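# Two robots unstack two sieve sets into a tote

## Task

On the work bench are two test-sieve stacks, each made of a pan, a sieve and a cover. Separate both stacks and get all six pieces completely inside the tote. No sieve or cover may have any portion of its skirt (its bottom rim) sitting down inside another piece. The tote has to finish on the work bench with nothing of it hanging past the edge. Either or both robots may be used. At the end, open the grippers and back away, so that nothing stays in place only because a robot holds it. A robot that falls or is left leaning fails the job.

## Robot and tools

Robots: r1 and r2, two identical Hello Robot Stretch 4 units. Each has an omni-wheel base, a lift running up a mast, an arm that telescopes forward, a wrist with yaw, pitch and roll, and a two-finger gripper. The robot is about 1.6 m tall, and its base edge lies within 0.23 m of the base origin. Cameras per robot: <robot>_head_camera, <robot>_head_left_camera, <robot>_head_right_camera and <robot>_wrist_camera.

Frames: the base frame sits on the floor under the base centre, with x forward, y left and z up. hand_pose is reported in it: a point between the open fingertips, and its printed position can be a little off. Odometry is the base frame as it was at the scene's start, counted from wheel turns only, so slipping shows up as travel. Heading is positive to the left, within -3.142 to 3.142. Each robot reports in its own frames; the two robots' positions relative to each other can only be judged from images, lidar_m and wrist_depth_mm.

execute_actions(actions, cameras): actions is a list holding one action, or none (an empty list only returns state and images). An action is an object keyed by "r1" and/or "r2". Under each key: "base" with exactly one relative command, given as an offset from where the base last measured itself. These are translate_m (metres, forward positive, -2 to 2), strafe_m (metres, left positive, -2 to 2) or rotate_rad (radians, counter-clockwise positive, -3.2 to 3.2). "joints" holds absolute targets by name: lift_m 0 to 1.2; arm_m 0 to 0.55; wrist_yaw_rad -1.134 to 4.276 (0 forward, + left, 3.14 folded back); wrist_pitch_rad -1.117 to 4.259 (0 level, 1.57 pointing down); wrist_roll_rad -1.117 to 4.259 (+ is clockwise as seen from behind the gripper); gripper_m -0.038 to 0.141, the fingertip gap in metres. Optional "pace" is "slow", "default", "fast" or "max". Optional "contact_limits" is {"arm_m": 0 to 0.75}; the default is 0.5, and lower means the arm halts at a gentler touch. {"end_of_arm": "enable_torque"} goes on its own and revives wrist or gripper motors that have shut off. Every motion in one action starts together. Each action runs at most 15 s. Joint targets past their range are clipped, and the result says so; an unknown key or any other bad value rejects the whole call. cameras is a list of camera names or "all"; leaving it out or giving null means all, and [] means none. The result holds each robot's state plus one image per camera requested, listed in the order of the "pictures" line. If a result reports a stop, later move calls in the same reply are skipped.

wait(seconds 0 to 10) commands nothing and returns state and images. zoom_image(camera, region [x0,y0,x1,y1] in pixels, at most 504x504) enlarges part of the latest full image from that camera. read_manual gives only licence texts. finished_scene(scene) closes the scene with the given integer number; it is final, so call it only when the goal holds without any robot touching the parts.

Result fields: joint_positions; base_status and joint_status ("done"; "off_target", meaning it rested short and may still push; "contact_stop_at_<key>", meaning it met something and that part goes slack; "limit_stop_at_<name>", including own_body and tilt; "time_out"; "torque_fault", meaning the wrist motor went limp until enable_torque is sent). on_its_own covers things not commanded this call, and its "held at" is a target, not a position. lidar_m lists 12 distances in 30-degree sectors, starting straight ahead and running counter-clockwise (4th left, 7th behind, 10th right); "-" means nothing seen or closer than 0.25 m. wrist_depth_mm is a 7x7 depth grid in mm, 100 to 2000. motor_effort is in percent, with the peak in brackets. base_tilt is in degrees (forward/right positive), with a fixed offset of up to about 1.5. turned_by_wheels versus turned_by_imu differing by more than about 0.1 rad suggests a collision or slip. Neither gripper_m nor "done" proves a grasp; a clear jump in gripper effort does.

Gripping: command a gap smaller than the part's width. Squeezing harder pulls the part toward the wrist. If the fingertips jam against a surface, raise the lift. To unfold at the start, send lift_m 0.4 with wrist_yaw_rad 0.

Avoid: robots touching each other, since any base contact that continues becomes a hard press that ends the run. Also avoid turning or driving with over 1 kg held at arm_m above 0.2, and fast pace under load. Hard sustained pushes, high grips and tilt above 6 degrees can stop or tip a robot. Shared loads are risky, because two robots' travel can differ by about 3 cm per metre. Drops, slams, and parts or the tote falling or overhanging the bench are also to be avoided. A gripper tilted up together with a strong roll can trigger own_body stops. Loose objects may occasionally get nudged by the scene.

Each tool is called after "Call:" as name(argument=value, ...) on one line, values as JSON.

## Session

Call:
execute_actions(actions=[])

Scene clock: 0.00 s.
r1.base_odometry: x=+0.000 y=+0.000 heading=+0.000 (m, m, rad; r1's odometry frame)
r1.turned_by_wheels: +0.000 (rad since the last result)
r1.turned_by_imu: +0.000 (rad since the last result)
r1.base_tilt: forward=-0.5 right=-0.8 (deg)
r1.lidar_m: 1.25 0.84 0.81 0.85 1.15 2.99 3.32 4.11 1.73 1.22 1.60 3.70
r1.base_status: not commanded
r1.joint_positions: lift_m=+0.250 arm_m=-0.002 wrist_yaw_rad=+3.131 wrist_pitch_rad=-0.007 wrist_roll_rad=-0.014 gripper_m=+0.057
r1.joint_status: not commanded
r1.motor_effort: lift_m=+19 arm_m=-1 wrist_yaw_rad=+2 wrist_pitch_rad=-6 wrist_roll_rad=+0 gripper_m=-5 wheel_0=+0 wheel_1=+0 wheel_2=+0 (%)
r1.hand_pose: x=-0.1186 y=+0.0905 z=+0.4305 quat_wxyz=(+0.005, +0.003, -0.007, +1.000) (m; r1's base frame)
r1.wrist_depth_mm: - 143 - - - - - / - 142 - - - - - / - 125 182 - - - - / 108 140 222 - - - - / 139 - - - - - - / 1808 1863 222 1921 213 1808 1756 / 1182 1182 1098 153 1078 1138 1138
r2.base_odometry: x=+0.000 y=+0.000 heading=+0.000 (m, m, rad; r2's odometry frame)
r2.turned_by_wheels: +0.000 (rad since the last result)
r2.turned_by_imu: +0.000 (rad since the last result)
r2.base_tilt: forward=+0.1 right=+0.8 (deg)
r2.lidar_m: 4.85 1.43 0.99 0.91 0.95 1.28 3.09 3.81 4.03 1.02 1.07 1.43
r2.base_status: not commanded
r2.joint_positions: lift_m=+0.195 arm_m=+0.003 wrist_yaw_rad=+3.073 wrist_pitch_rad=+0.017 wrist_roll_rad=+0.010 gripper_m=+0.057
r2.joint_status: not commanded
r2.motor_effort: lift_m=+20 arm_m=+0 wrist_yaw_rad=+0 wrist_pitch_rad=-6 wrist_roll_rad=-1 gripper_m=-2 wheel_0=-1 wheel_1=-1 wheel_2=+0 (%)
r2.hand_pose: x=-0.1083 y=+0.1071 z=+0.3681 quat_wxyz=(+0.035, -0.008, +0.005, +0.999) (m; r2's base frame)
r2.wrist_depth_mm: - 141 - - - 1397 1025 / - 140 - - - 1366 1008 / 105 140 254 - - 1336 991 / 126 141 - - - 1366 976 / - - - - - 1336 960 / 1281 1366 196 1397 213 1229 960 / 891 842 904 138 891 946 931
pictures: r1_head_camera, r1_head_left_camera, r1_head_right_camera, r1_wrist_camera, r2_head_camera, r2_head_left_camera, r2_head_right_camera, r2_wrist_camera
Images, in order (width x height): r1_head_camera 420x560, r1_head_left_camera 420x672, r1_head_right_camera 420x672, r1_wrist_camera 616x392, r2_head_camera 420x560, r2_head_left_camera 420x672, r2_head_right_camera 420x672, r2_wrist_camera 616x392.

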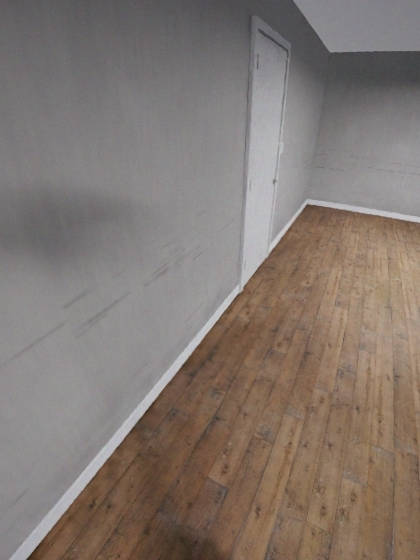

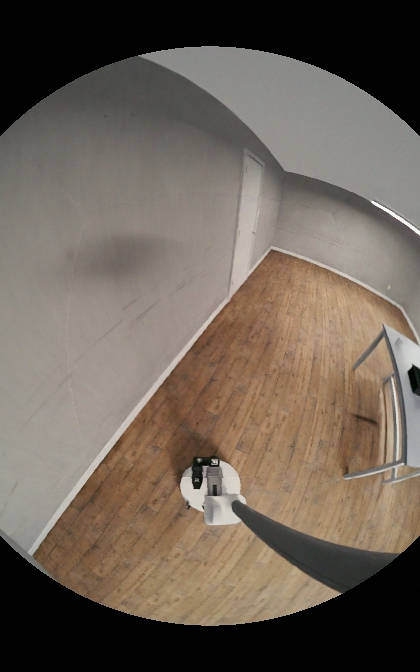

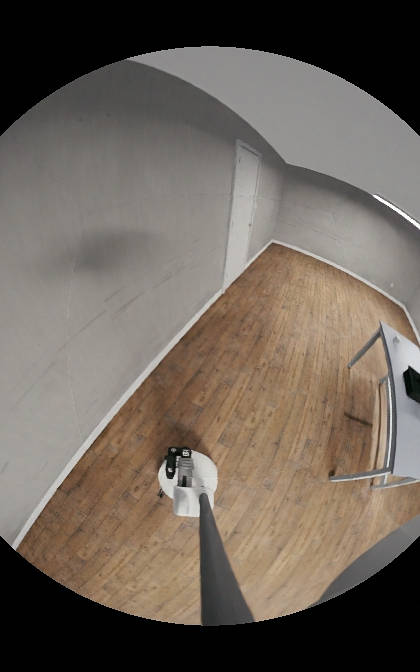

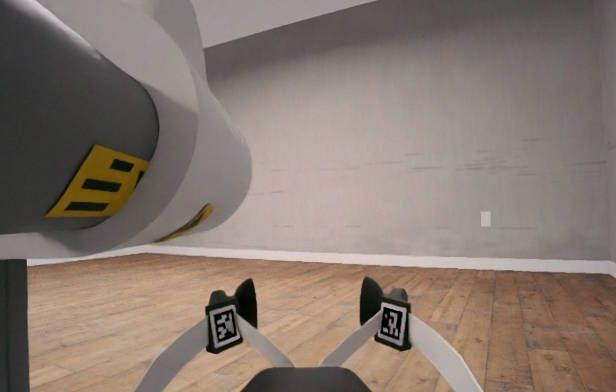

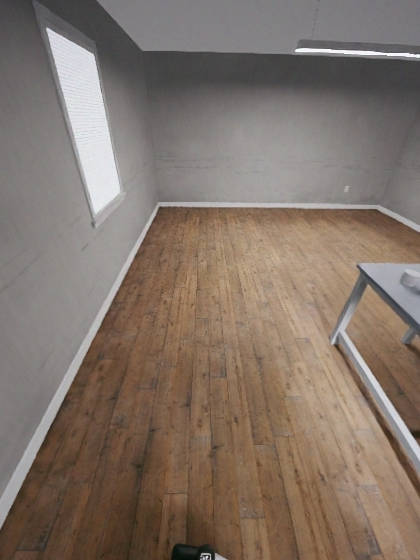

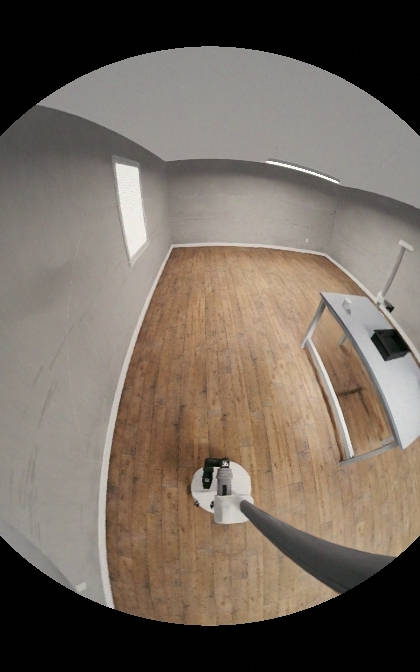

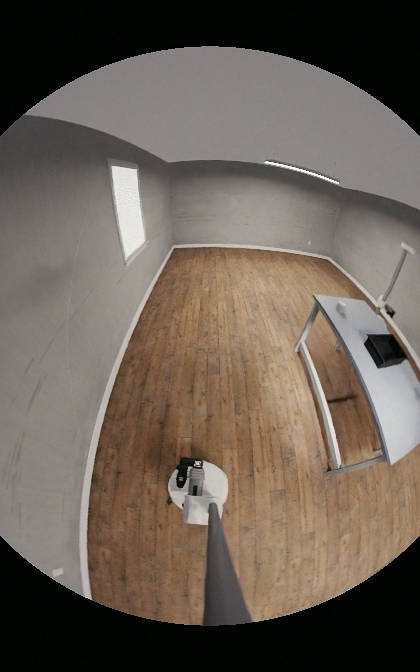

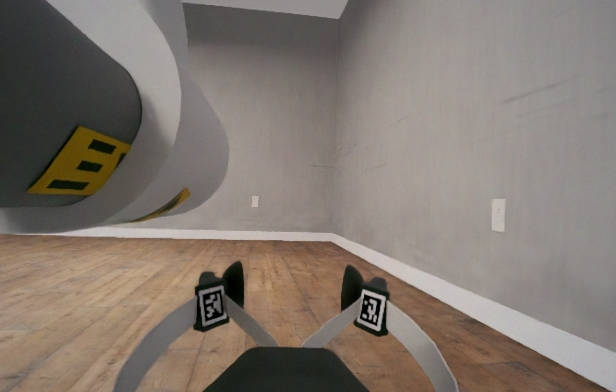

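Call:
execute_actions(actions=[{"r1":{"joints":{"lift_m":0.4,"wrist_yaw_rad":0},"base":{"rotate_rad":-2.06}},"r2":{"joints":{"lift_m":0.4,"wrist_yaw_rad":0},"base":{"rotate_rad":-1.54}}}], cameras=[])

Call:
execute_actions(actions=[{"r1":{"joints":{"lift_m":1.1,"wrist_pitch_rad":1.57,"gripper_m":0.13}},"r2":{"joints":{"lift_m":1.1,"wrist_pitch_rad":1.57,"gripper_m":0.13}}}], cameras=["r1_head_camera","r2_head_camera"])

Scene clock: 7.20 s.
r1.base_odometry: x=+0.000 y=+0.000 heading=-2.060 (m, m, rad; r1's odometry frame)
r1.turned_by_wheels: -2.060 (rad since the last result)
r1.turned_by_imu: -2.022 (rad since the last result)
r1.base_tilt: forward=-0.6 right=-0.9 (deg)
r1.lidar_m: 1.49 1.20 1.65 3.12 1.19 0.86 0.82 0.87 1.20 3.24 3.39 4.01
r1.base_status: done
r1.joint_positions: lift_m=+0.400 arm_m=-0.002 wrist_yaw_rad=+0.000 wrist_pitch_rad=-0.007 wrist_roll_rad=-0.014 gripper_m=+0.057
r1.joint_status: all done
r1.motor_effort: lift_m=+21(23) arm_m=+0(1) wrist_yaw_rad=+0(5) wrist_pitch_rad=-6(6) wrist_roll_rad=+0(0) gripper_m=-3(2) wheel_0=+0(1) wheel_1=+0(7) wheel_2=-1(7) (%)
r1.hand_pose: x=+0.4575 y=-0.0873 z=+0.5800 quat_wxyz=(+1.000, -0.007, -0.003, +0.000) (m; r1's base frame)
r1.wrist_depth_mm: - - - - - - - / - - - - - - - / - - - - - - - / 960 1138 - - - - - / - - - - - - - / - 1576 223 - 213 - - / 1576 1205 1430 153 1397 1464 1499
r2.base_odometry: x=+0.000 y=+0.000 heading=-1.539 (m, m, rad; r2's odometry frame)
r2.turned_by_wheels: -1.539 (rad since the last result)
r2.turned_by_imu: -1.545 (rad since the last result)
r2.base_tilt: forward=+0.2 right=+0.7 (deg)
r2.lidar_m: 1.02 1.06 1.45 4.23 1.40 0.98 0.92 0.96 1.32 3.31 3.86 3.95
r2.base_status: done
r2.joint_positions: lift_m=+0.400 arm_m=+0.003 wrist_yaw_rad=+0.001 wrist_pitch_rad=+0.017 wrist_roll_rad=+0.010 gripper_m=+0.057
r2.joint_status: all done
r2.motor_effort: lift_m=+24(24) arm_m=+0(0) wrist_yaw_rad=-1(7) wrist_pitch_rad=-7(6) wrist_roll_rad=-1(1) gripper_m=-2(2) wheel_0=+1(8) wheel_1=+3(10) wheel_2=+2(7) (%)
r2.hand_pose: x=+0.4620 y=-0.0872 z=+0.5732 quat_wxyz=(+1.000, +0.005, +0.008, +0.000) (m; r2's base frame)
r2.wrist_depth_mm: - - - - - - - / - - - - - - - / 820 854 842 - - - - / - - - - - - - / - - - - - - - / 1863 1921 196 1863 213 - - / 1281 1182 1308 138 1308 1397 1464
pictures: none
No camera images: the call's "cameras" was empty. Leave "cameras" out to get every camera's image.

Scene clock: 10.83 s.
r1.base_odometry: x=+0.000 y=+0.000 heading=-2.060 (m, m, rad; r1's odometry frame)
r1.turned_by_wheels: +0.000 (rad since the last result)
r1.turned_by_imu: +0.001 (rad since the last result)
r1.base_tilt: forward=-0.7 right=-0.9 (deg)
r1.lidar_m: 1.46 1.20 1.62 3.13 1.17 0.87 0.82 0.87 1.20 3.24 3.39 4.01
r1.base_status: not commanded
r1.joint_positions: lift_m=+1.100 arm_m=-0.002 wrist_yaw_rad=+0.000 wrist_pitch_rad=+1.570 wrist_roll_rad=-0.014 gripper_m=+0.130
r1.joint_status: all done
r1.motor_effort: lift_m=+21(21) arm_m=+0(1) wrist_yaw_rad=+0(0) wrist_pitch_rad=+1(4) wrist_roll_rad=+0(0) gripper_m=+1(2) wheel_0=+0(0) wheel_1=+0(0) wheel_2=+0(1) (%)
r1.hand_pose: x=+0.1692 y=-0.0874 z=+0.9895 quat_wxyz=(+0.707, -0.005, +0.707, +0.005) (m; r1's base frame)
r1.wrist_depth_mm: 1229 1229 1229 1229 1229 1255 1229 / 1229 1229 1229 1205 1229 1255 1182 / 1229 1229 1205 1182 1205 1205 1205 / 1229 1229 1205 1205 1229 1205 1229 / 1229 1229 1205 991 1205 1205 1182 / 1205 1205 976 991 1205 1182 1182 / 1205 1205 1205 155 1205 1182 1229
r2.base_odometry: x=+0.000 y=+0.000 heading=-1.539 (m, m, rad; r2's odometry frame)
r2.turned_by_wheels: +0.000 (rad since the last result)
r2.turned_by_imu: +0.001 (rad since the last result)
r2.base_tilt: forward=+0.1 right=+0.7 (deg)
r2.lidar_m: 1.03 1.05 1.45 4.22 1.40 0.97 0.94 0.97 1.31 3.31 3.81 3.97
r2.base_status: not commanded
r2.joint_positions: lift_m=+1.100 arm_m=+0.003 wrist_yaw_rad=+0.000 wrist_pitch_rad=+1.570 wrist_roll_rad=+0.010 gripper_m=+0.130
r2.joint_status: all done
r2.motor_effort: lift_m=+23(25) arm_m=+0(0) wrist_yaw_rad=+1(0) wrist_pitch_rad=+1(2) wrist_roll_rad=-1(1) gripper_m=+1(2) wheel_0=+2(1) wheel_1=+3(3) wheel_2=+2(2) (%)
r2.hand_pose: x=+0.1738 y=-0.0874 z=+0.9895 quat_wxyz=(+0.707, +0.004, +0.707, -0.004) (m; r2's base frame)
r2.wrist_depth_mm: 1182 1205 1205 1255 1229 1229 1229 / 1182 1205 1205 1205 1205 1255 1255 / 1160 1182 1205 1229 1205 1229 1229 / 1160 1205 1182 1205 1205 1229 1229 / 1160 1205 991 991 1205 1229 1205 / 1182 211 991 976 206 1205 1229 / 1160 1182 1182 136 1182 1182 1182
pictures: r1_head_camera, r2_head_camera
Images, in order (width x height): r1_head_camera 420x560, r2_head_camera 420x560.

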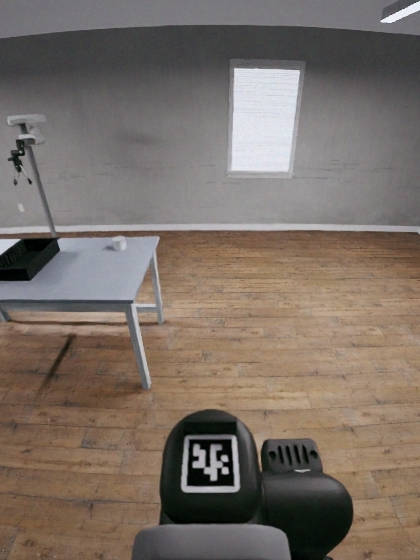

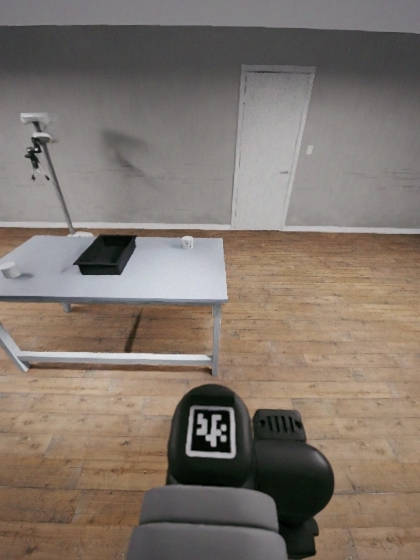

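Call:
execute_actions(actions=[{"r1":{"base":{"strafe_m":1.7},"pace":"fast"},"r2":{"base":{"strafe_m":1.2},"pace":"fast"}}], cameras=[])

Call:
execute_actions(actions=[{"r1":{"base":{"translate_m":0.6},"joints":{"arm_m":0.2}},"r2":{"base":{"translate_m":0.5},"joints":{"arm_m":0.2}}}], cameras=["r1_head_camera","r2_head_camera","r1_wrist_camera","r2_wrist_camera"])

Scene clock: 26.97 s.
r1.base_odometry: x=+1.501 y=-0.799 heading=-2.060 (m, m, rad; r1's odometry frame)
r1.turned_by_wheels: +0.000 (rad since the last result)
r1.turned_by_imu: +0.011 (rad since the last result)
r1.base_tilt: forward=-0.6 right=-0.9 (deg)
r1.lidar_m: 1.13 4.07 3.92 3.09 1.13 0.84 0.80 0.86 1.22 3.41 1.63 1.18
r1.base_status: done
r1.joint_positions: lift_m=+1.100 arm_m=-0.002 wrist_yaw_rad=+0.000 wrist_pitch_rad=+1.570 wrist_roll_rad=-0.014 gripper_m=+0.130
r1.joint_status: not commanded
r1.motor_effort: lift_m=+20(22) arm_m=+0(0) wrist_yaw_rad=+0(2) wrist_pitch_rad=+0(2) wrist_roll_rad=+0(1) gripper_m=-1(2) wheel_0=+0(7) wheel_1=+0(8) wheel_2=+0(1) (%)
r1.hand_pose: x=+0.1692 y=-0.0874 z=+0.9896 quat_wxyz=(+0.707, -0.005, +0.707, +0.005) (m; r1's base frame)
r1.wrist_depth_mm: 1229 1255 1229 1205 1229 1229 1205 / 1255 1229 1229 1205 1229 1229 1205 / 1229 1205 1205 1205 1229 1229 1205 / 1229 1205 1182 1229 1205 1205 1205 / 1229 1229 1205 1008 1205 1205 1182 / 1205 1205 991 991 1182 1205 1182 / 1205 1229 1182 155 1205 1205 1205
r2.base_odometry: x=+1.199 y=+0.038 heading=-1.539 (m, m, rad; r2's odometry frame)
r2.turned_by_wheels: +0.000 (rad since the last result)
r2.turned_by_imu: +0.010 (rad since the last result)
r2.base_tilt: forward=+0.2 right=+0.7 (deg)
r2.lidar_m: 0.98 3.90 4.03 3.81 1.40 0.99 0.96 0.99 1.37 3.51 1.48 1.05
r2.base_status: done
r2.joint_positions: lift_m=+1.100 arm_m=+0.003 wrist_yaw_rad=+0.000 wrist_pitch_rad=+1.570 wrist_roll_rad=+0.010 gripper_m=+0.130
r2.joint_status: not commanded
r2.motor_effort: lift_m=+22(24) arm_m=+0(0) wrist_yaw_rad=+1(1) wrist_pitch_rad=+0(2) wrist_roll_rad=-1(1) gripper_m=+1(1) wheel_0=-2(12) wheel_1=+3(13) wheel_2=+0(1) (%)
r2.hand_pose: x=+0.1737 y=-0.0874 z=+0.9895 quat_wxyz=(+0.707, +0.004, +0.707, -0.004) (m; r2's base frame)
r2.wrist_depth_mm: 1205 1182 1229 1229 1229 1229 1229 / 1160 1182 1205 1182 1229 1229 1229 / 1182 1182 1182 1205 1229 1205 1229 / 1182 1205 1205 1205 1205 1229 1205 / 1160 1182 991 991 1182 1229 1229 / 1160 211 991 991 206 1229 1182 / 1160 1138 1182 136 1182 1182 1205
pictures: none
No camera images: the call's "cameras" was empty. Leave "cameras" out to get every camera's image.

Scene clock: 30.53 s.
r1.base_odometry: x=+1.219 y=-1.329 heading=-2.060 (m, m, rad; r1's odometry frame)
r1.turned_by_wheels: +0.000 (rad since the last result)
r1.turned_by_imu: -0.002 (rad since the last result)
r1.base_tilt: forward=-0.5 right=-0.8 (deg)
r1.lidar_m: 0.53 0.57 3.93 3.78 1.99 1.46 1.41 1.47 2.06 4.94 0.79 0.57
r1.base_status: done
r1.joint_positions: lift_m=+1.100 arm_m=+0.199 wrist_yaw_rad=+0.000 wrist_pitch_rad=+1.570 wrist_roll_rad=-0.014 gripper_m=+0.130
r1.joint_status: all done
r1.motor_effort: lift_m=+21(20) arm_m=+7(7) wrist_yaw_rad=+2(3) wrist_pitch_rad=+0(0) wrist_roll_rad=+0(0) gripper_m=-2(3) wheel_0=-1(6) wheel_1=-1(4) wheel_2=+0(8) (%)
r1.hand_pose: x=+0.3698 y=-0.0874 z=+0.9896 quat_wxyz=(+0.707, -0.005, +0.707, +0.005) (m; r1's base frame)
r1.wrist_depth_mm: 1229 466 459 462 455 455 455 / 1229 459 455 452 455 455 455 / 1255 1229 1229 1229 1205 1205 1205 / 1229 1229 1182 1229 1205 1205 1205 / 1205 1205 1229 1205 1205 1182 1182 / 1229 1205 1008 991 1205 1205 1182 / 1205 1182 991 154 1160 1182 1205
r2.base_odometry: x=+1.215 y=-0.462 heading=-1.539 (m, m, rad; r2's odometry frame)
r2.turned_by_wheels: +0.000 (rad since the last result)
r2.turned_by_imu: +0.000 (rad since the last result)
r2.base_tilt: forward=+0.1 right=+0.9 (deg)
r2.lidar_m: 0.49 0.51 4.04 3.82 2.10 1.54 1.46 1.51 2.05 4.89 0.74 0.53
r2.base_status: done
r2.joint_positions: lift_m=+1.100 arm_m=+0.199 wrist_yaw_rad=+0.000 wrist_pitch_rad=+1.570 wrist_roll_rad=+0.010 gripper_m=+0.130
r2.joint_status: all done
r2.motor_effort: lift_m=+23(23) arm_m=+7(6) wrist_yaw_rad=+1(0) wrist_pitch_rad=+0(1) wrist_roll_rad=-1(1) gripper_m=+1(1) wheel_0=+1(7) wheel_1=+3(9) wheel_2=+0(14) (%)
r2.hand_pose: x=+0.3698 y=-0.0874 z=+0.9895 quat_wxyz=(+0.707, +0.004, +0.707, -0.004) (m; r2's base frame)
r2.wrist_depth_mm: 445 449 455 455 462 466 469 / 445 449 449 459 462 462 466 / 1182 1182 904 1008 1025 1042 473 / 1160 1205 1182 1205 1205 1205 1229 / 1160 1205 1182 1205 1205 1205 1205 / 1160 212 976 976 206 1205 1255 / 1138 1182 976 136 1205 1205 1205
pictures: r1_head_camera, r1_wrist_camera, r2_head_camera, r2_wrist_camera
Images, in order (width x height): r1_head_camera 420x560, r1_wrist_camera 616x392, r2_head_camera 420x560, r2_wrist_camera 616x392.

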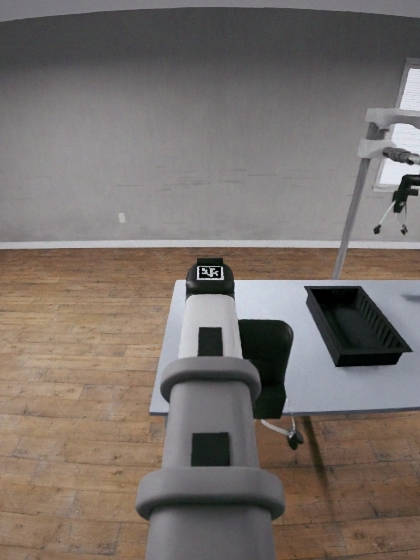

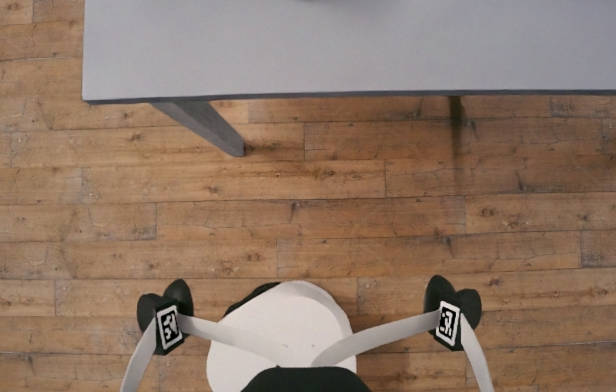

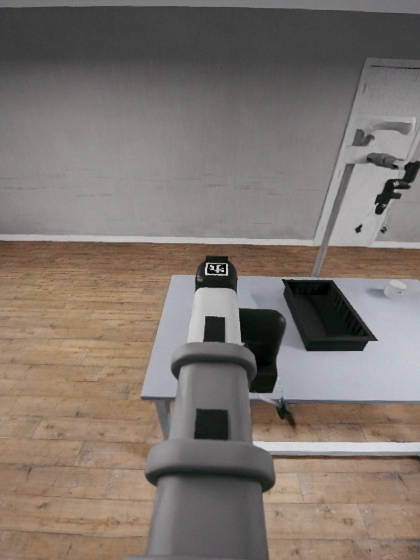

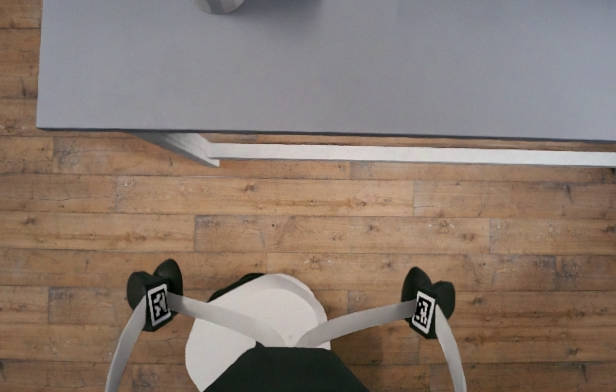

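Call:
execute_actions(actions=[{"r1":{"base":{"translate_m":0.2},"joints":{"arm_m":0.31,"lift_m":1.04}},"r2":{"base":{"translate_m":0.17},"joints":{"arm_m":0.315,"lift_m":1.04}}}], cameras=[])

Call:
execute_actions(actions=[{"r2":{"base":{"strafe_m":0.08}}}], cameras=["r1_wrist_camera","r2_wrist_camera"])

Scene clock: 38.57 s.
r1.base_odometry: x=+1.125 y=-1.505 heading=-2.060 (m, m, rad; r1's odometry frame)
r1.turned_by_wheels: +0.000 (rad since the last result)
r1.turned_by_imu: +0.000 (rad since the last result)
r1.base_tilt: forward=-0.6 right=-0.9 (deg)
r1.lidar_m: 0.35 0.37 3.91 3.79 2.27 1.65 1.60 1.69 2.33 4.93 0.50 0.36
r1.base_status: done
r1.joint_positions: lift_m=+1.040 arm_m=+0.309 wrist_yaw_rad=+0.000 wrist_pitch_rad=+1.570 wrist_roll_rad=-0.014 gripper_m=+0.130
r1.joint_status: all done
r1.motor_effort: lift_m=+16(18) arm_m=+7(8) wrist_yaw_rad=+1(2) wrist_pitch_rad=+1(0) wrist_roll_rad=+0(0) gripper_m=-1(0) wheel_0=+1(6) wheel_1=+1(4) wheel_2=+1(7) (%)
r1.hand_pose: x=+0.4798 y=-0.0874 z=+0.9299 quat_wxyz=(+0.707, -0.005, +0.707, +0.005) (m; r1's base frame)
r1.wrist_depth_mm: 778 399 399 397 397 397 394 / 778 399 397 394 394 394 394 / 778 397 394 394 392 394 392 / 778 394 392 320 392 392 389 / 768 392 392 322 389 389 389 / 778 387 389 387 389 387 389 / 1138 389 387 155 389 384 1118
r2.base_odometry: x=+1.221 y=-0.632 heading=-1.539 (m, m, rad; r2's odometry frame)
r2.turned_by_wheels: +0.000 (rad since the last result)
r2.turned_by_imu: +0.002 (rad since the last result)
r2.base_tilt: forward=+0.2 right=+0.7 (deg)
r2.lidar_m: 0.32 0.34 4.02 3.84 2.38 1.72 1.63 1.69 2.30 4.88 0.52 0.35
r2.base_status: done
r2.joint_positions: lift_m=+1.040 arm_m=+0.314 wrist_yaw_rad=+0.000 wrist_pitch_rad=+1.570 wrist_roll_rad=+0.010 gripper_m=+0.130
r2.joint_status: all done
r2.motor_effort: lift_m=+17(22) arm_m=+7(10) wrist_yaw_rad=+1(1) wrist_pitch_rad=+2(1) wrist_roll_rad=-1(1) gripper_m=-1(1) wheel_0=+2(7) wheel_1=+3(9) wheel_2=-2(13) (%)
r2.hand_pose: x=+0.4848 y=-0.0874 z=+0.9300 quat_wxyz=(+0.707, +0.004, +0.707, -0.004) (m; r2's base frame)
r2.wrist_depth_mm: 389 392 397 399 402 404 407 / 387 392 392 402 402 402 407 / 387 387 394 394 399 402 402 / 384 320 389 394 399 397 404 / 384 387 389 394 397 394 404 / 382 212 387 392 206 397 397 / 382 384 387 136 389 399 402
pictures: none
No camera images: the call's "cameras" was empty. Leave "cameras" out to get every camera's image.

Scene clock: 39.90 s.
r1.base_odometry: x=+1.125 y=-1.505 heading=-2.060 (m, m, rad; r1's odometry frame)
r1.turned_by_wheels: +0.000 (rad since the last result)
r1.turned_by_imu: +0.000 (rad since the last result)
r1.base_tilt: forward=-0.7 right=-0.9 (deg)
r1.lidar_m: 0.34 0.38 3.94 3.78 2.27 1.66 1.61 1.69 2.36 4.94 0.50 0.38
r1.base_status: not commanded
r1.joint_positions: lift_m=+1.040 arm_m=+0.309 wrist_yaw_rad=+0.000 wrist_pitch_rad=+1.570 wrist_roll_rad=-0.014 gripper_m=+0.130
r1.joint_status: not commanded
r1.motor_effort: lift_m=+16(16) arm_m=+7(8) wrist_yaw_rad=+5(2) wrist_pitch_rad=+0(1) wrist_roll_rad=+0(0) gripper_m=-2(1) wheel_0=+1(1) wheel_1=+1(1) wheel_2=+1(1) (%)
r1.hand_pose: x=+0.4798 y=-0.0874 z=+0.9299 quat_wxyz=(+0.707, -0.005, +0.707, +0.005) (m; r1's base frame)
r1.wrist_depth_mm: 788 402 399 399 397 394 394 / 798 399 399 399 394 397 394 / 788 397 394 394 394 392 389 / 778 394 394 320 392 392 389 / 768 392 389 320 389 389 387 / 768 389 389 389 387 387 384 / 1138 392 387 155 387 384 1138
r2.base_odometry: x=+1.300 y=-0.629 heading=-1.538 (m, m, rad; r2's odometry frame)
r2.turned_by_wheels: +0.000 (rad since the last result)
r2.turned_by_imu: +0.001 (rad since the last result)
r2.base_tilt: forward=+0.1 right=+0.8 (deg)
r2.lidar_m: 0.31 0.34 3.94 3.76 2.41 1.74 1.65 1.70 2.31 4.98 0.50 0.35
r2.base_status: done
r2.joint_positions: lift_m=+1.040 arm_m=+0.314 wrist_yaw_rad=+0.000 wrist_pitch_rad=+1.570 wrist_roll_rad=+0.010 gripper_m=+0.130
r2.joint_status: not commanded
r2.motor_effort: lift_m=+17(17) arm_m=+7(7) wrist_yaw_rad=+1(1) wrist_pitch_rad=+2(1) wrist_roll_rad=-1(1) gripper_m=+1(0) wheel_0=+0(9) wheel_1=+3(11) wheel_2=+0(1) (%)
r2.hand_pose: x=+0.4848 y=-0.0874 z=+0.9300 quat_wxyz=(+0.707, +0.004, +0.707, -0.004) (m; r2's base frame)
r2.wrist_depth_mm: 1118 392 397 399 402 404 407 / 1138 392 397 397 399 402 404 / 1118 389 397 397 402 402 402 / 1118 389 389 394 397 399 402 / 1118 389 389 394 392 397 402 / 1078 213 387 387 207 397 399 / 750 384 389 136 394 394 399
pictures: r1_wrist_camera, r2_wrist_camera
Images, in order (width x height): r1_wrist_camera 616x392, r2_wrist_camera 616x392.

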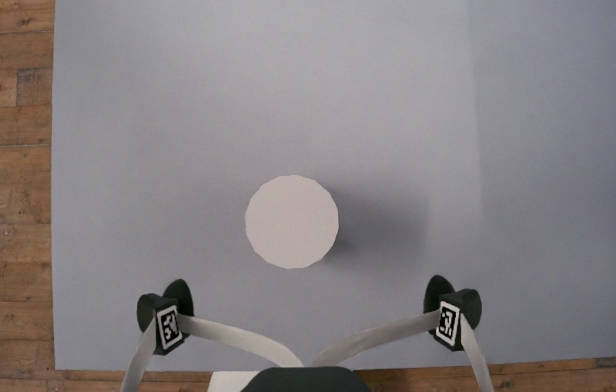

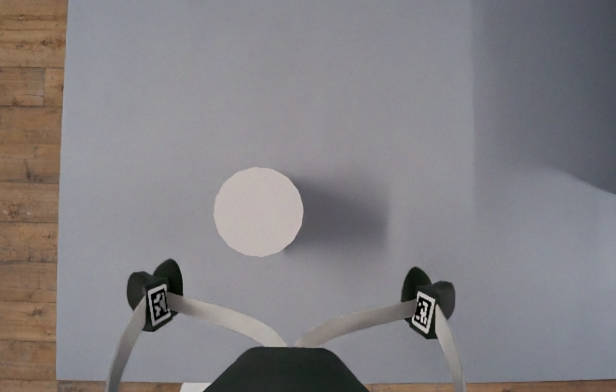

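Call:
execute_actions(actions=[{"r1":{"base":{"strafe_m":0.012},"joints":{"arm_m":0.336,"lift_m":0.97,"gripper_m":0.105}},"r2":{"base":{"strafe_m":0.028},"joints":{"arm_m":0.335,"lift_m":0.97,"gripper_m":0.105}}}], cameras=["r1_wrist_camera","r2_wrist_camera"])

Scene clock: 45.17 s.
r1.base_odometry: x=+1.135 y=-1.511 heading=-2.060 (m, m, rad; r1's odometry frame)
r1.turned_by_wheels: +0.000 (rad since the last result)
r1.turned_by_imu: +0.001 (rad since the last result)
r1.base_tilt: forward=-0.6 right=-0.9 (deg)
r1.lidar_m: 0.35 0.36 3.92 3.78 2.26 1.66 1.60 1.67 2.34 4.96 0.52 0.38
r1.base_status: done
r1.joint_positions: lift_m=+0.970 arm_m=+0.335 wrist_yaw_rad=+0.000 wrist_pitch_rad=+1.570 wrist_roll_rad=-0.014 gripper_m=+0.105
r1.joint_status: all done
r1.motor_effort: lift_m=+16(16) arm_m=+8(7) wrist_yaw_rad=+2(4) wrist_pitch_rad=+1(1) wrist_roll_rad=+0(1) gripper_m=-3(3) wheel_0=+0(6) wheel_1=+0(7) wheel_2=+1(0) (%)
r1.hand_pose: x=+0.5057 y=-0.0874 z=+0.8599 quat_wxyz=(+0.707, -0.005, +0.707, +0.005) (m; r1's base frame)
r1.wrist_depth_mm: 330 327 325 327 327 327 325 / 327 325 327 327 325 324 322 / 327 324 324 325 324 322 322 / 324 322 322 322 320 319 319 / 324 324 322 250 322 320 320 / 320 322 249 249 220 320 319 / 322 320 319 151 315 317 317
r2.base_odometry: x=+1.328 y=-0.628 heading=-1.538 (m, m, rad; r2's odometry frame)
r2.turned_by_wheels: +0.000 (rad since the last result)
r2.turned_by_imu: +0.002 (rad since the last result)
r2.base_tilt: forward=+0.0 right=+0.8 (deg)
r2.lidar_m: 0.32 0.33 3.90 3.73 2.41 1.73 1.61 1.68 2.30 5.00 0.49 0.31
r2.base_status: done
r2.joint_positions: lift_m=+0.970 arm_m=+0.334 wrist_yaw_rad=+0.000 wrist_pitch_rad=+1.570 wrist_roll_rad=+0.010 gripper_m=+0.105
r2.joint_status: all done
r2.motor_effort: lift_m=+17(18) arm_m=+7(6) wrist_yaw_rad=+2(1) wrist_pitch_rad=+2(3) wrist_roll_rad=-1(1) gripper_m=+0(0) wheel_0=+1(9) wheel_1=+2(11) wheel_2=+0(1) (%)
r2.hand_pose: x=+0.5048 y=-0.0874 z=+0.8600 quat_wxyz=(+0.707, +0.004, +0.707, -0.004) (m; r2's base frame)
r2.wrist_depth_mm: 676 325 325 327 330 330 334 / 322 324 324 325 329 332 334 / 320 320 324 325 327 329 332 / 319 319 322 325 329 327 332 / 319 320 320 252 325 327 332 / 315 317 319 320 204 327 329 / 314 315 319 140 322 325 329
pictures: r1_wrist_camera, r2_wrist_camera
Images, in order (width x height): r1_wrist_camera 616x392, r2_wrist_camera 616x392.

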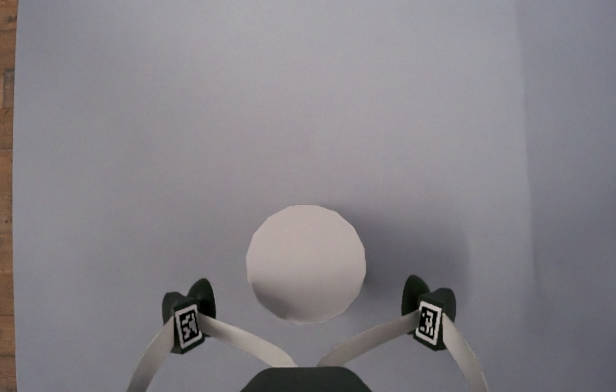

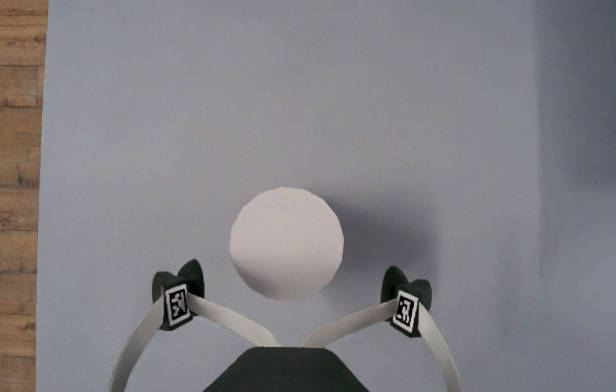

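Call:
execute_actions(actions=[{"r1":{"joints":{"arm_m":0.342,"lift_m":0.953},"pace":"slow"},"r2":{"joints":{"arm_m":0.342,"lift_m":0.953},"pace":"slow"}}], cameras=[])

Call:
execute_actions(actions=[{"r1":{"joints":{"gripper_m":0.05}},"r2":{"joints":{"gripper_m":0.05}}}], cameras=[])

Call:
execute_actions(actions=[{"r1":{"joints":{"lift_m":1.06},"pace":"slow"},"r2":{"joints":{"lift_m":1.06},"pace":"slow"}}], cameras=["r1_head_right_camera","r2_head_right_camera","r1_wrist_camera","r2_wrist_camera"])

Scene clock: 57.97 s.
r1.base_odometry: x=+1.135 y=-1.511 heading=-2.060 (m, m, rad; r1's odometry frame)
r1.turned_by_wheels: +0.000 (rad since the last result)
r1.turned_by_imu: +0.001 (rad since the last result)
r1.base_tilt: forward=-0.6 right=-0.9 (deg)
r1.lidar_m: 0.35 0.38 3.93 3.78 2.27 1.62 1.60 1.68 2.36 4.96 0.53 0.38
r1.base_status: not commanded
r1.joint_positions: lift_m=+0.953 arm_m=+0.341 wrist_yaw_rad=+0.000 wrist_pitch_rad=+1.570 wrist_roll_rad=-0.014 gripper_m=+0.105
r1.joint_status: all done
r1.motor_effort: lift_m=+16(15) arm_m=+8(10) wrist_yaw_rad=+2(2) wrist_pitch_rad=+1(0) wrist_roll_rad=+0(0) gripper_m=-2(2) wheel_0=+0(0) wheel_1=+0(1) wheel_2=+1(0) (%)
r1.hand_pose: x=+0.5117 y=-0.0874 z=+0.8430 quat_wxyz=(+0.707, -0.005, +0.707, +0.005) (m; r1's base frame)
r1.wrist_depth_mm: 310 310 310 309 309 309 307 / 310 310 310 310 307 307 307 / 309 307 307 306 307 304 306 / 307 307 306 306 304 304 303 / 306 304 306 232 303 304 301 / 304 303 231 231 220 301 300 / 304 303 303 151 301 300 300
r2.base_odometry: x=+1.328 y=-0.628 heading=-1.538 (m, m, rad; r2's odometry frame)
r2.turned_by_wheels: +0.000 (rad since the last result)
r2.turned_by_imu: +0.001 (rad since the last result)
r2.base_tilt: forward=+0.2 right=+0.8 (deg)
r2.lidar_m: 0.30 0.34 3.91 3.75 2.44 1.71 1.63 1.69 2.30 5.00 0.48 0.34
r2.base_status: not commanded
r2.joint_positions: lift_m=+0.953 arm_m=+0.341 wrist_yaw_rad=+0.000 wrist_pitch_rad=+1.570 wrist_roll_rad=+0.010 gripper_m=+0.105
r2.joint_status: all done
r2.motor_effort: lift_m=+17(17) arm_m=+7(6) wrist_yaw_rad=+1(2) wrist_pitch_rad=+1(0) wrist_roll_rad=-1(1) gripper_m=-1(0) wheel_0=+1(1) wheel_1=+2(1) wheel_2=+0(0) (%)
r2.hand_pose: x=+0.5117 y=-0.0874 z=+0.8430 quat_wxyz=(+0.707, +0.004, +0.707, -0.004) (m; r2's base frame)
r2.wrist_depth_mm: 304 307 309 312 312 315 317 / 304 307 307 310 310 314 315 / 300 304 306 309 310 312 315 / 303 301 307 307 309 315 314 / 300 301 234 234 307 310 314 / 300 298 233 236 206 309 312 / 298 300 301 140 304 310 310
pictures: none
No camera images: the call's "cameras" was empty. Leave "cameras" out to get every camera's image.

Scene clock: 59.37 s.
r1.base_odometry: x=+1.135 y=-1.511 heading=-2.060 (m, m, rad; r1's odometry frame)
r1.turned_by_wheels: +0.000 (rad since the last result)
r1.turned_by_imu: +0.000 (rad since the last result)
r1.base_tilt: forward=-0.4 right=-0.9 (deg)
r1.lidar_m: 0.33 0.37 3.92 3.76 2.29 1.64 1.60 1.68 2.35 4.95 0.53 0.38
r1.base_status: not commanded
r1.joint_positions: lift_m=+0.953 arm_m=+0.341 wrist_yaw_rad=+0.000 wrist_pitch_rad=+1.570 wrist_roll_rad=-0.014 gripper_m=+0.050
r1.joint_status: all done
r1.motor_effort: lift_m=+16(16) arm_m=+8(8) wrist_yaw_rad=+2(1) wrist_pitch_rad=-2(0) wrist_roll_rad=+0(0) gripper_m=-13(12) wheel_0=+0(0) wheel_1=+0(0) wheel_2=+0(1) (%)
r1.hand_pose: x=+0.5117 y=-0.0874 z=+0.8430 quat_wxyz=(+0.707, -0.005, +0.707, +0.005) (m; r1's base frame)
r1.wrist_depth_mm: 312 312 310 309 309 309 307 / 310 309 307 307 307 304 306 / 307 309 307 307 304 306 304 / 307 307 307 306 304 303 303 / 306 304 304 232 303 303 301 / 304 304 214 230 212 300 300 / 303 301 301 301 300 300 300
r2.base_odometry: x=+1.328 y=-0.628 heading=-1.538 (m, m, rad; r2's odometry frame)
r2.turned_by_wheels: +0.000 (rad since the last result)
r2.turned_by_imu: +0.000 (rad since the last result)
r2.base_tilt: forward=+0.5 right=+0.9 (deg)
r2.lidar_m: 0.32 0.34 3.89 3.70 2.37 1.72 1.63 1.70 2.28 5.01 0.49 0.33
r2.base_status: not commanded
r2.joint_positions: lift_m=+0.953 arm_m=+0.341 wrist_yaw_rad=+0.000 wrist_pitch_rad=+1.570 wrist_roll_rad=+0.010 gripper_m=+0.050
r2.joint_status: all done
r2.motor_effort: lift_m=+16(17) arm_m=+7(7) wrist_yaw_rad=+1(1) wrist_pitch_rad=+1(1) wrist_roll_rad=-1(1) gripper_m=-11(11) wheel_0=+1(1) wheel_1=+2(2) wheel_2=+0(0) (%)
r2.hand_pose: x=+0.5117 y=-0.0874 z=+0.8430 quat_wxyz=(+0.707, +0.004, +0.707, -0.004) (m; r2's base frame)
r2.wrist_depth_mm: 304 307 309 310 314 315 317 / 303 304 307 309 312 315 315 / 301 306 307 309 310 312 317 / 303 304 304 307 309 312 312 / 300 303 303 235 309 312 312 / 300 301 213 234 202 309 312 / 298 298 303 136 307 309 310
pictures: none
No camera images: the call's "cameras" was empty. Leave "cameras" out to get every camera's image.

Scene clock: 61.10 s.
r1.base_odometry: x=+1.135 y=-1.511 heading=-2.060 (m, m, rad; r1's odometry frame)
r1.turned_by_wheels: +0.000 (rad since the last result)
r1.turned_by_imu: +0.000 (rad since the last result)
r1.base_tilt: forward=-0.5 right=-0.8 (deg)
r1.lidar_m: 0.34 0.38 3.91 3.76 2.28 1.64 1.60 1.72 2.34 4.97 0.53 0.37
r1.base_status: not commanded
r1.joint_positions: lift_m=+1.060 arm_m=+0.341 wrist_yaw_rad=+0.000 wrist_pitch_rad=+1.570 wrist_roll_rad=-0.014 gripper_m=+0.050
r1.joint_status: all done
r1.motor_effort: lift_m=+22(24) arm_m=+8(8) wrist_yaw_rad=+2(3) wrist_pitch_rad=-1(1) wrist_roll_rad=-1(1) gripper_m=-13(14) wheel_0=+0(0) wheel_1=+0(0) wheel_2=+0(0) (%)
r1.hand_pose: x=+0.5117 y=-0.0874 z=+0.9495 quat_wxyz=(+0.707, -0.005, +0.707, +0.005) (m; r1's base frame)
r1.wrist_depth_mm: 1205 418 421 415 415 415 413 / 1205 418 418 415 415 413 413 / 1182 413 415 413 413 413 413 / 1182 415 413 413 413 407 407 / 1182 410 410 231 410 410 407 / 1160 410 213 230 213 404 404 / 1160 407 407 404 404 402 404
r2.base_odometry: x=+1.328 y=-0.628 heading=-1.538 (m, m, rad; r2's odometry frame)
r2.turned_by_wheels: +0.000 (rad since the last result)
r2.turned_by_imu: +0.001 (rad since the last result)
r2.base_tilt: forward=+0.1 right=+0.8 (deg)
r2.lidar_m: 0.33 0.34 3.91 3.73 2.39 1.74 1.64 1.73 2.28 5.00 0.51 0.32
r2.base_status: not commanded
r2.joint_positions: lift_m=+1.060 arm_m=+0.341 wrist_yaw_rad=+0.000 wrist_pitch_rad=+1.570 wrist_roll_rad=+0.010 gripper_m=+0.050
r2.joint_status: all done
r2.motor_effort: lift_m=+24(24) arm_m=+7(7) wrist_yaw_rad=+1(2) wrist_pitch_rad=+0(2) wrist_roll_rad=-1(1) gripper_m=-11(11) wheel_0=+1(1) wheel_1=+1(2) wheel_2=+0(0) (%)
r2.hand_pose: x=+0.5117 y=-0.0874 z=+0.9494 quat_wxyz=(+0.707, +0.004, +0.707, -0.004) (m; r2's base frame)
r2.wrist_depth_mm: 1138 413 415 418 418 421 424 / 1138 407 413 413 418 418 424 / 1118 407 413 415 418 424 424 / 1138 407 410 418 415 418 421 / 1160 404 410 234 413 415 418 / 1138 404 213 233 202 418 418 / 1098 402 402 136 410 413 415
pictures: r1_head_right_camera, r1_wrist_camera, r2_head_right_camera, r2_wrist_camera
Images, in order (width x height): r1_head_right_camera 420x672, r1_wrist_camera 616x392, r2_head_right_camera 420x672, r2_wrist_camera 616x392.

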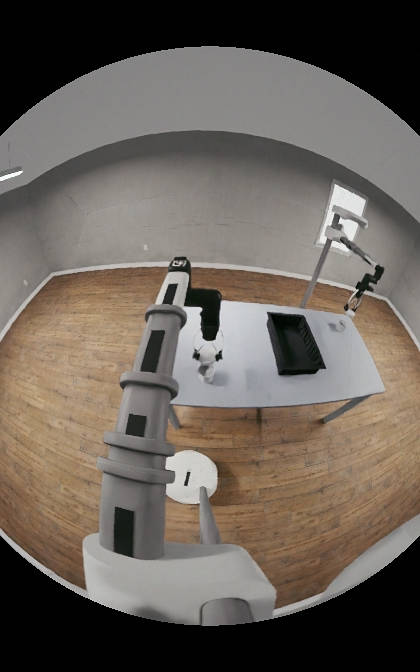

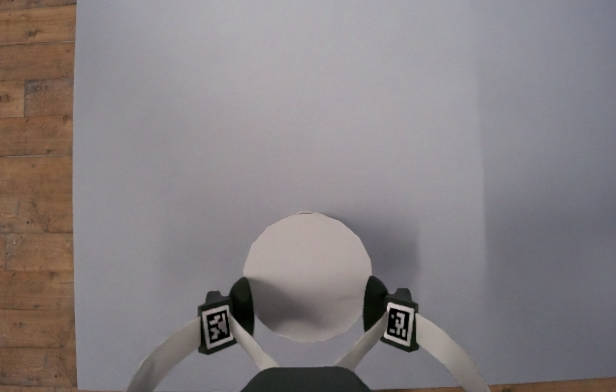

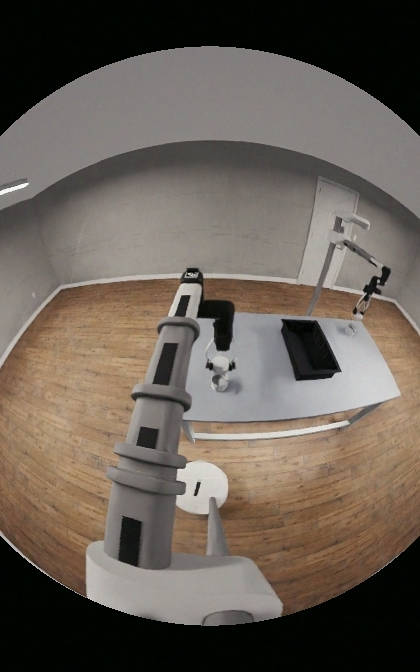

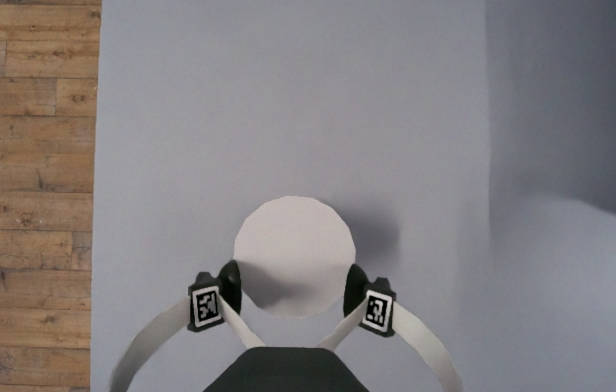

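Call:
execute_actions(actions=[{"r1":{"base":{"strafe_m":-0.45},"joints":{"wrist_roll_rad":1.57,"arm_m":0.5},"pace":"slow"},"r2":{"base":{"strafe_m":-0.43},"joints":{"wrist_roll_rad":1.57,"arm_m":0.25},"pace":"slow"}}], cameras=["r1_head_camera","r1_wrist_camera","r2_wrist_camera"])

Scene clock: 70.87 s.
r1.base_odometry: x=+0.738 y=-1.299 heading=-2.060 (m, m, rad; r1's odometry frame)
r1.turned_by_wheels: +0.000 (rad since the last result)
r1.turned_by_imu: -0.001 (rad since the last result)
r1.base_tilt: forward=-0.6 right=-0.9 (deg)
r1.lidar_m: 0.32 0.35 0.51 4.23 2.26 1.68 1.62 1.71 2.36 4.50 0.53 0.37
r1.base_status: done
r1.joint_positions: lift_m=+1.060 arm_m=+0.499 wrist_yaw_rad=+0.000 wrist_pitch_rad=+1.570 wrist_roll_rad=+1.570 gripper_m=+0.050
r1.joint_status: all done
r1.motor_effort: lift_m=+22(22) arm_m=+8(9) wrist_yaw_rad=+1(3) wrist_pitch_rad=+1(1) wrist_roll_rad=+1(5) gripper_m=-11(12) wheel_0=+1(5) wheel_1=+0(4) wheel_2=+0(1) (%)
r1.hand_pose: x=+0.6698 y=-0.0874 z=+0.9495 quat_wxyz=(+0.501, +0.500, +0.500, -0.499) (m; r1's base frame)
r1.wrist_depth_mm: 418 421 421 418 418 421 809 / 332 338 334 347 329 418 415 / 359 413 413 410 413 415 415 / 355 410 410 407 410 413 415 / 349 407 407 231 410 410 413 / 345 404 213 230 213 404 410 / 320 319 317 319 317 364 410
r2.base_odometry: x=+0.899 y=-0.642 heading=-1.538 (m, m, rad; r2's odometry frame)
r2.turned_by_wheels: +0.000 (rad since the last result)
r2.turned_by_imu: +0.001 (rad since the last result)
r2.base_tilt: forward=+0.1 right=+0.6 (deg)
r2.lidar_m: 0.32 0.37 0.49 4.16 2.38 1.72 1.62 1.69 2.28 4.57 0.53 0.35
r2.base_status: done
r2.joint_positions: lift_m=+1.060 arm_m=+0.251 wrist_yaw_rad=+0.000 wrist_pitch_rad=+1.570 wrist_roll_rad=+1.570 gripper_m=+0.050
r2.joint_status: all done
r2.motor_effort: lift_m=+24(24) arm_m=-7(7) wrist_yaw_rad=+1(2) wrist_pitch_rad=+1(1) wrist_roll_rad=+0(6) gripper_m=-8(10) wheel_0=+2(7) wheel_1=-5(8) wheel_2=+1(0) (%)
r2.hand_pose: x=+0.4224 y=-0.0874 z=+0.9494 quat_wxyz=(+0.500, +0.500, +0.500, -0.500) (m; r2's base frame)
r2.wrist_depth_mm: 353 327 413 415 1182 1182 1205 / 404 407 410 415 1160 1182 1160 / 404 407 413 415 1160 1205 1138 / 407 404 410 410 1160 1160 1160 / 402 379 404 234 976 960 1182 / 404 320 212 233 202 960 1182 / 404 404 410 136 1138 1160 1182
pictures: r1_head_camera, r1_wrist_camera, r2_wrist_camera
Images, in order (width x height): r1_head_camera 420x560, r1_wrist_camera 616x392, r2_wrist_camera 616x392.

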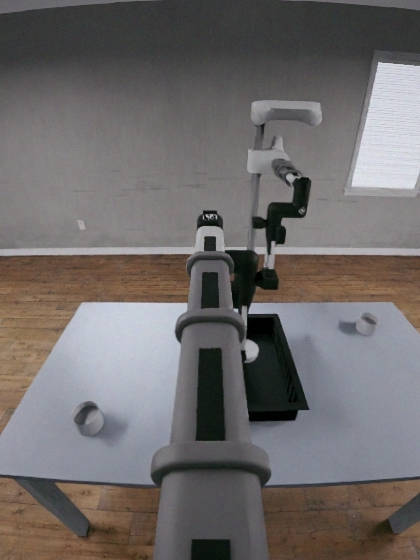

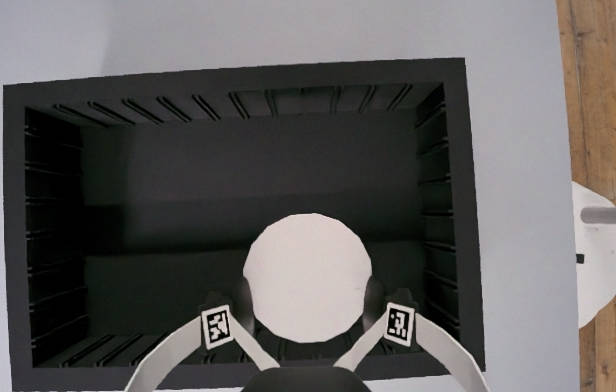

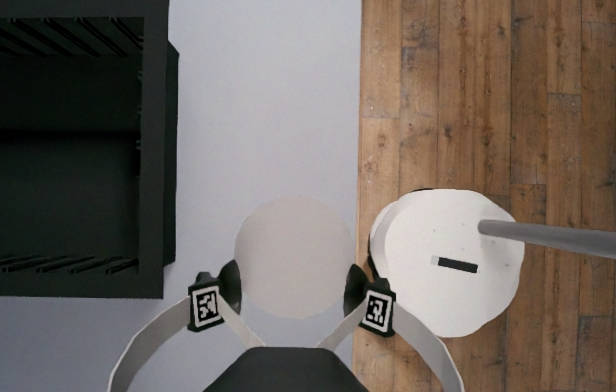

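Call:
execute_actions(actions=[{"r1":{"base":{"strafe_m":0.032},"joints":{"arm_m":0.55,"lift_m":0.94},"pace":"slow"}}], cameras=["r1_wrist_camera"])

Scene clock: 76.77 s.
r1.base_odometry: x=+0.766 y=-1.314 heading=-2.060 (m, m, rad; r1's odometry frame)
r1.turned_by_wheels: +0.000 (rad since the last result)
r1.turned_by_imu: +0.001 (rad since the last result)
r1.base_tilt: forward=-0.5 right=-0.9 (deg)
r1.lidar_m: 0.34 0.36 0.50 4.19 2.24 1.67 1.60 1.69 2.33 4.55 0.52 0.38
r1.base_status: done
r1.joint_positions: lift_m=+0.940 arm_m=+0.547 wrist_yaw_rad=+0.000 wrist_pitch_rad=+1.570 wrist_roll_rad=+1.570 gripper_m=+0.050
r1.joint_status: all done
joint sent to its limit — the command would take r1.arm_m past its upper limit, so that joint was sent only as far as its limit.
r1.motor_effort: lift_m=+16(23) arm_m=+8(7) wrist_yaw_rad=+2(1) wrist_pitch_rad=-1(0) wrist_roll_rad=+2(1) gripper_m=-13(13) wheel_0=+0(8) wheel_1=+1(4) wheel_2=+0(1) (%)
r1.hand_pose: x=+0.7177 y=-0.0874 z=+0.8300 quat_wxyz=(+0.501, +0.500, +0.500, -0.499) (m; r1's base frame)
r1.wrist_depth_mm: 258 272 276 285 291 294 254 / 290 293 296 293 294 294 256 / 289 291 291 291 291 293 253 / 286 291 290 290 290 290 258 / 281 289 287 232 289 290 260 / 281 287 213 229 213 287 258 / 243 236 208 232 206 206 209
r2.base_odometry: x=+0.899 y=-0.642 heading=-1.538 (m, m, rad; r2's odometry frame)
r2.turned_by_wheels: +0.000 (rad since the last result)
r2.turned_by_imu: +0.002 (rad since the last result)
r2.base_tilt: forward=+0.3 right=+0.8 (deg)
r2.lidar_m: 0.34 0.35 0.47 4.15 2.40 1.72 1.63 1.71 2.30 4.56 0.52 0.36
r2.base_status: not commanded
r2.joint_positions: lift_m=+1.060 arm_m=+0.251 wrist_yaw_rad=+0.000 wrist_pitch_rad=+1.570 wrist_roll_rad=+1.570 gripper_m=+0.050
r2.joint_status: not commanded
r2.motor_effort: lift_m=+24(24) arm_m=-7(7) wrist_yaw_rad=+1(2) wrist_pitch_rad=+0(2) wrist_roll_rad=+0(1) gripper_m=-9(11) wheel_0=+2(2) wheel_1=-6(6) wheel_2=+1(1) (%)
r2.hand_pose: x=+0.4224 y=-0.0874 z=+0.9494 quat_wxyz=(+0.500, +0.500, +0.500, -0.500) (m; r2's base frame)
r2.wrist_depth_mm: 351 325 418 413 1182 1182 1182 / 404 410 410 415 1182 1160 1182 / 404 404 413 415 1182 1160 1182 / 407 407 413 410 1182 1182 1182 / 402 379 410 235 960 976 1138 / 404 322 212 232 202 960 1160 / 407 407 407 136 1138 1160 1182
pictures: r1_wrist_camera
Images, in order (width x height): r1_wrist_camera 616x392.

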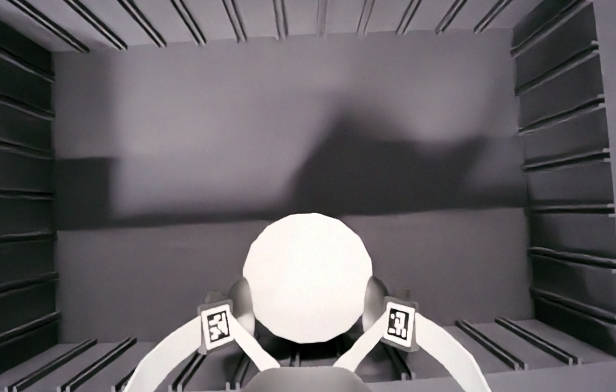

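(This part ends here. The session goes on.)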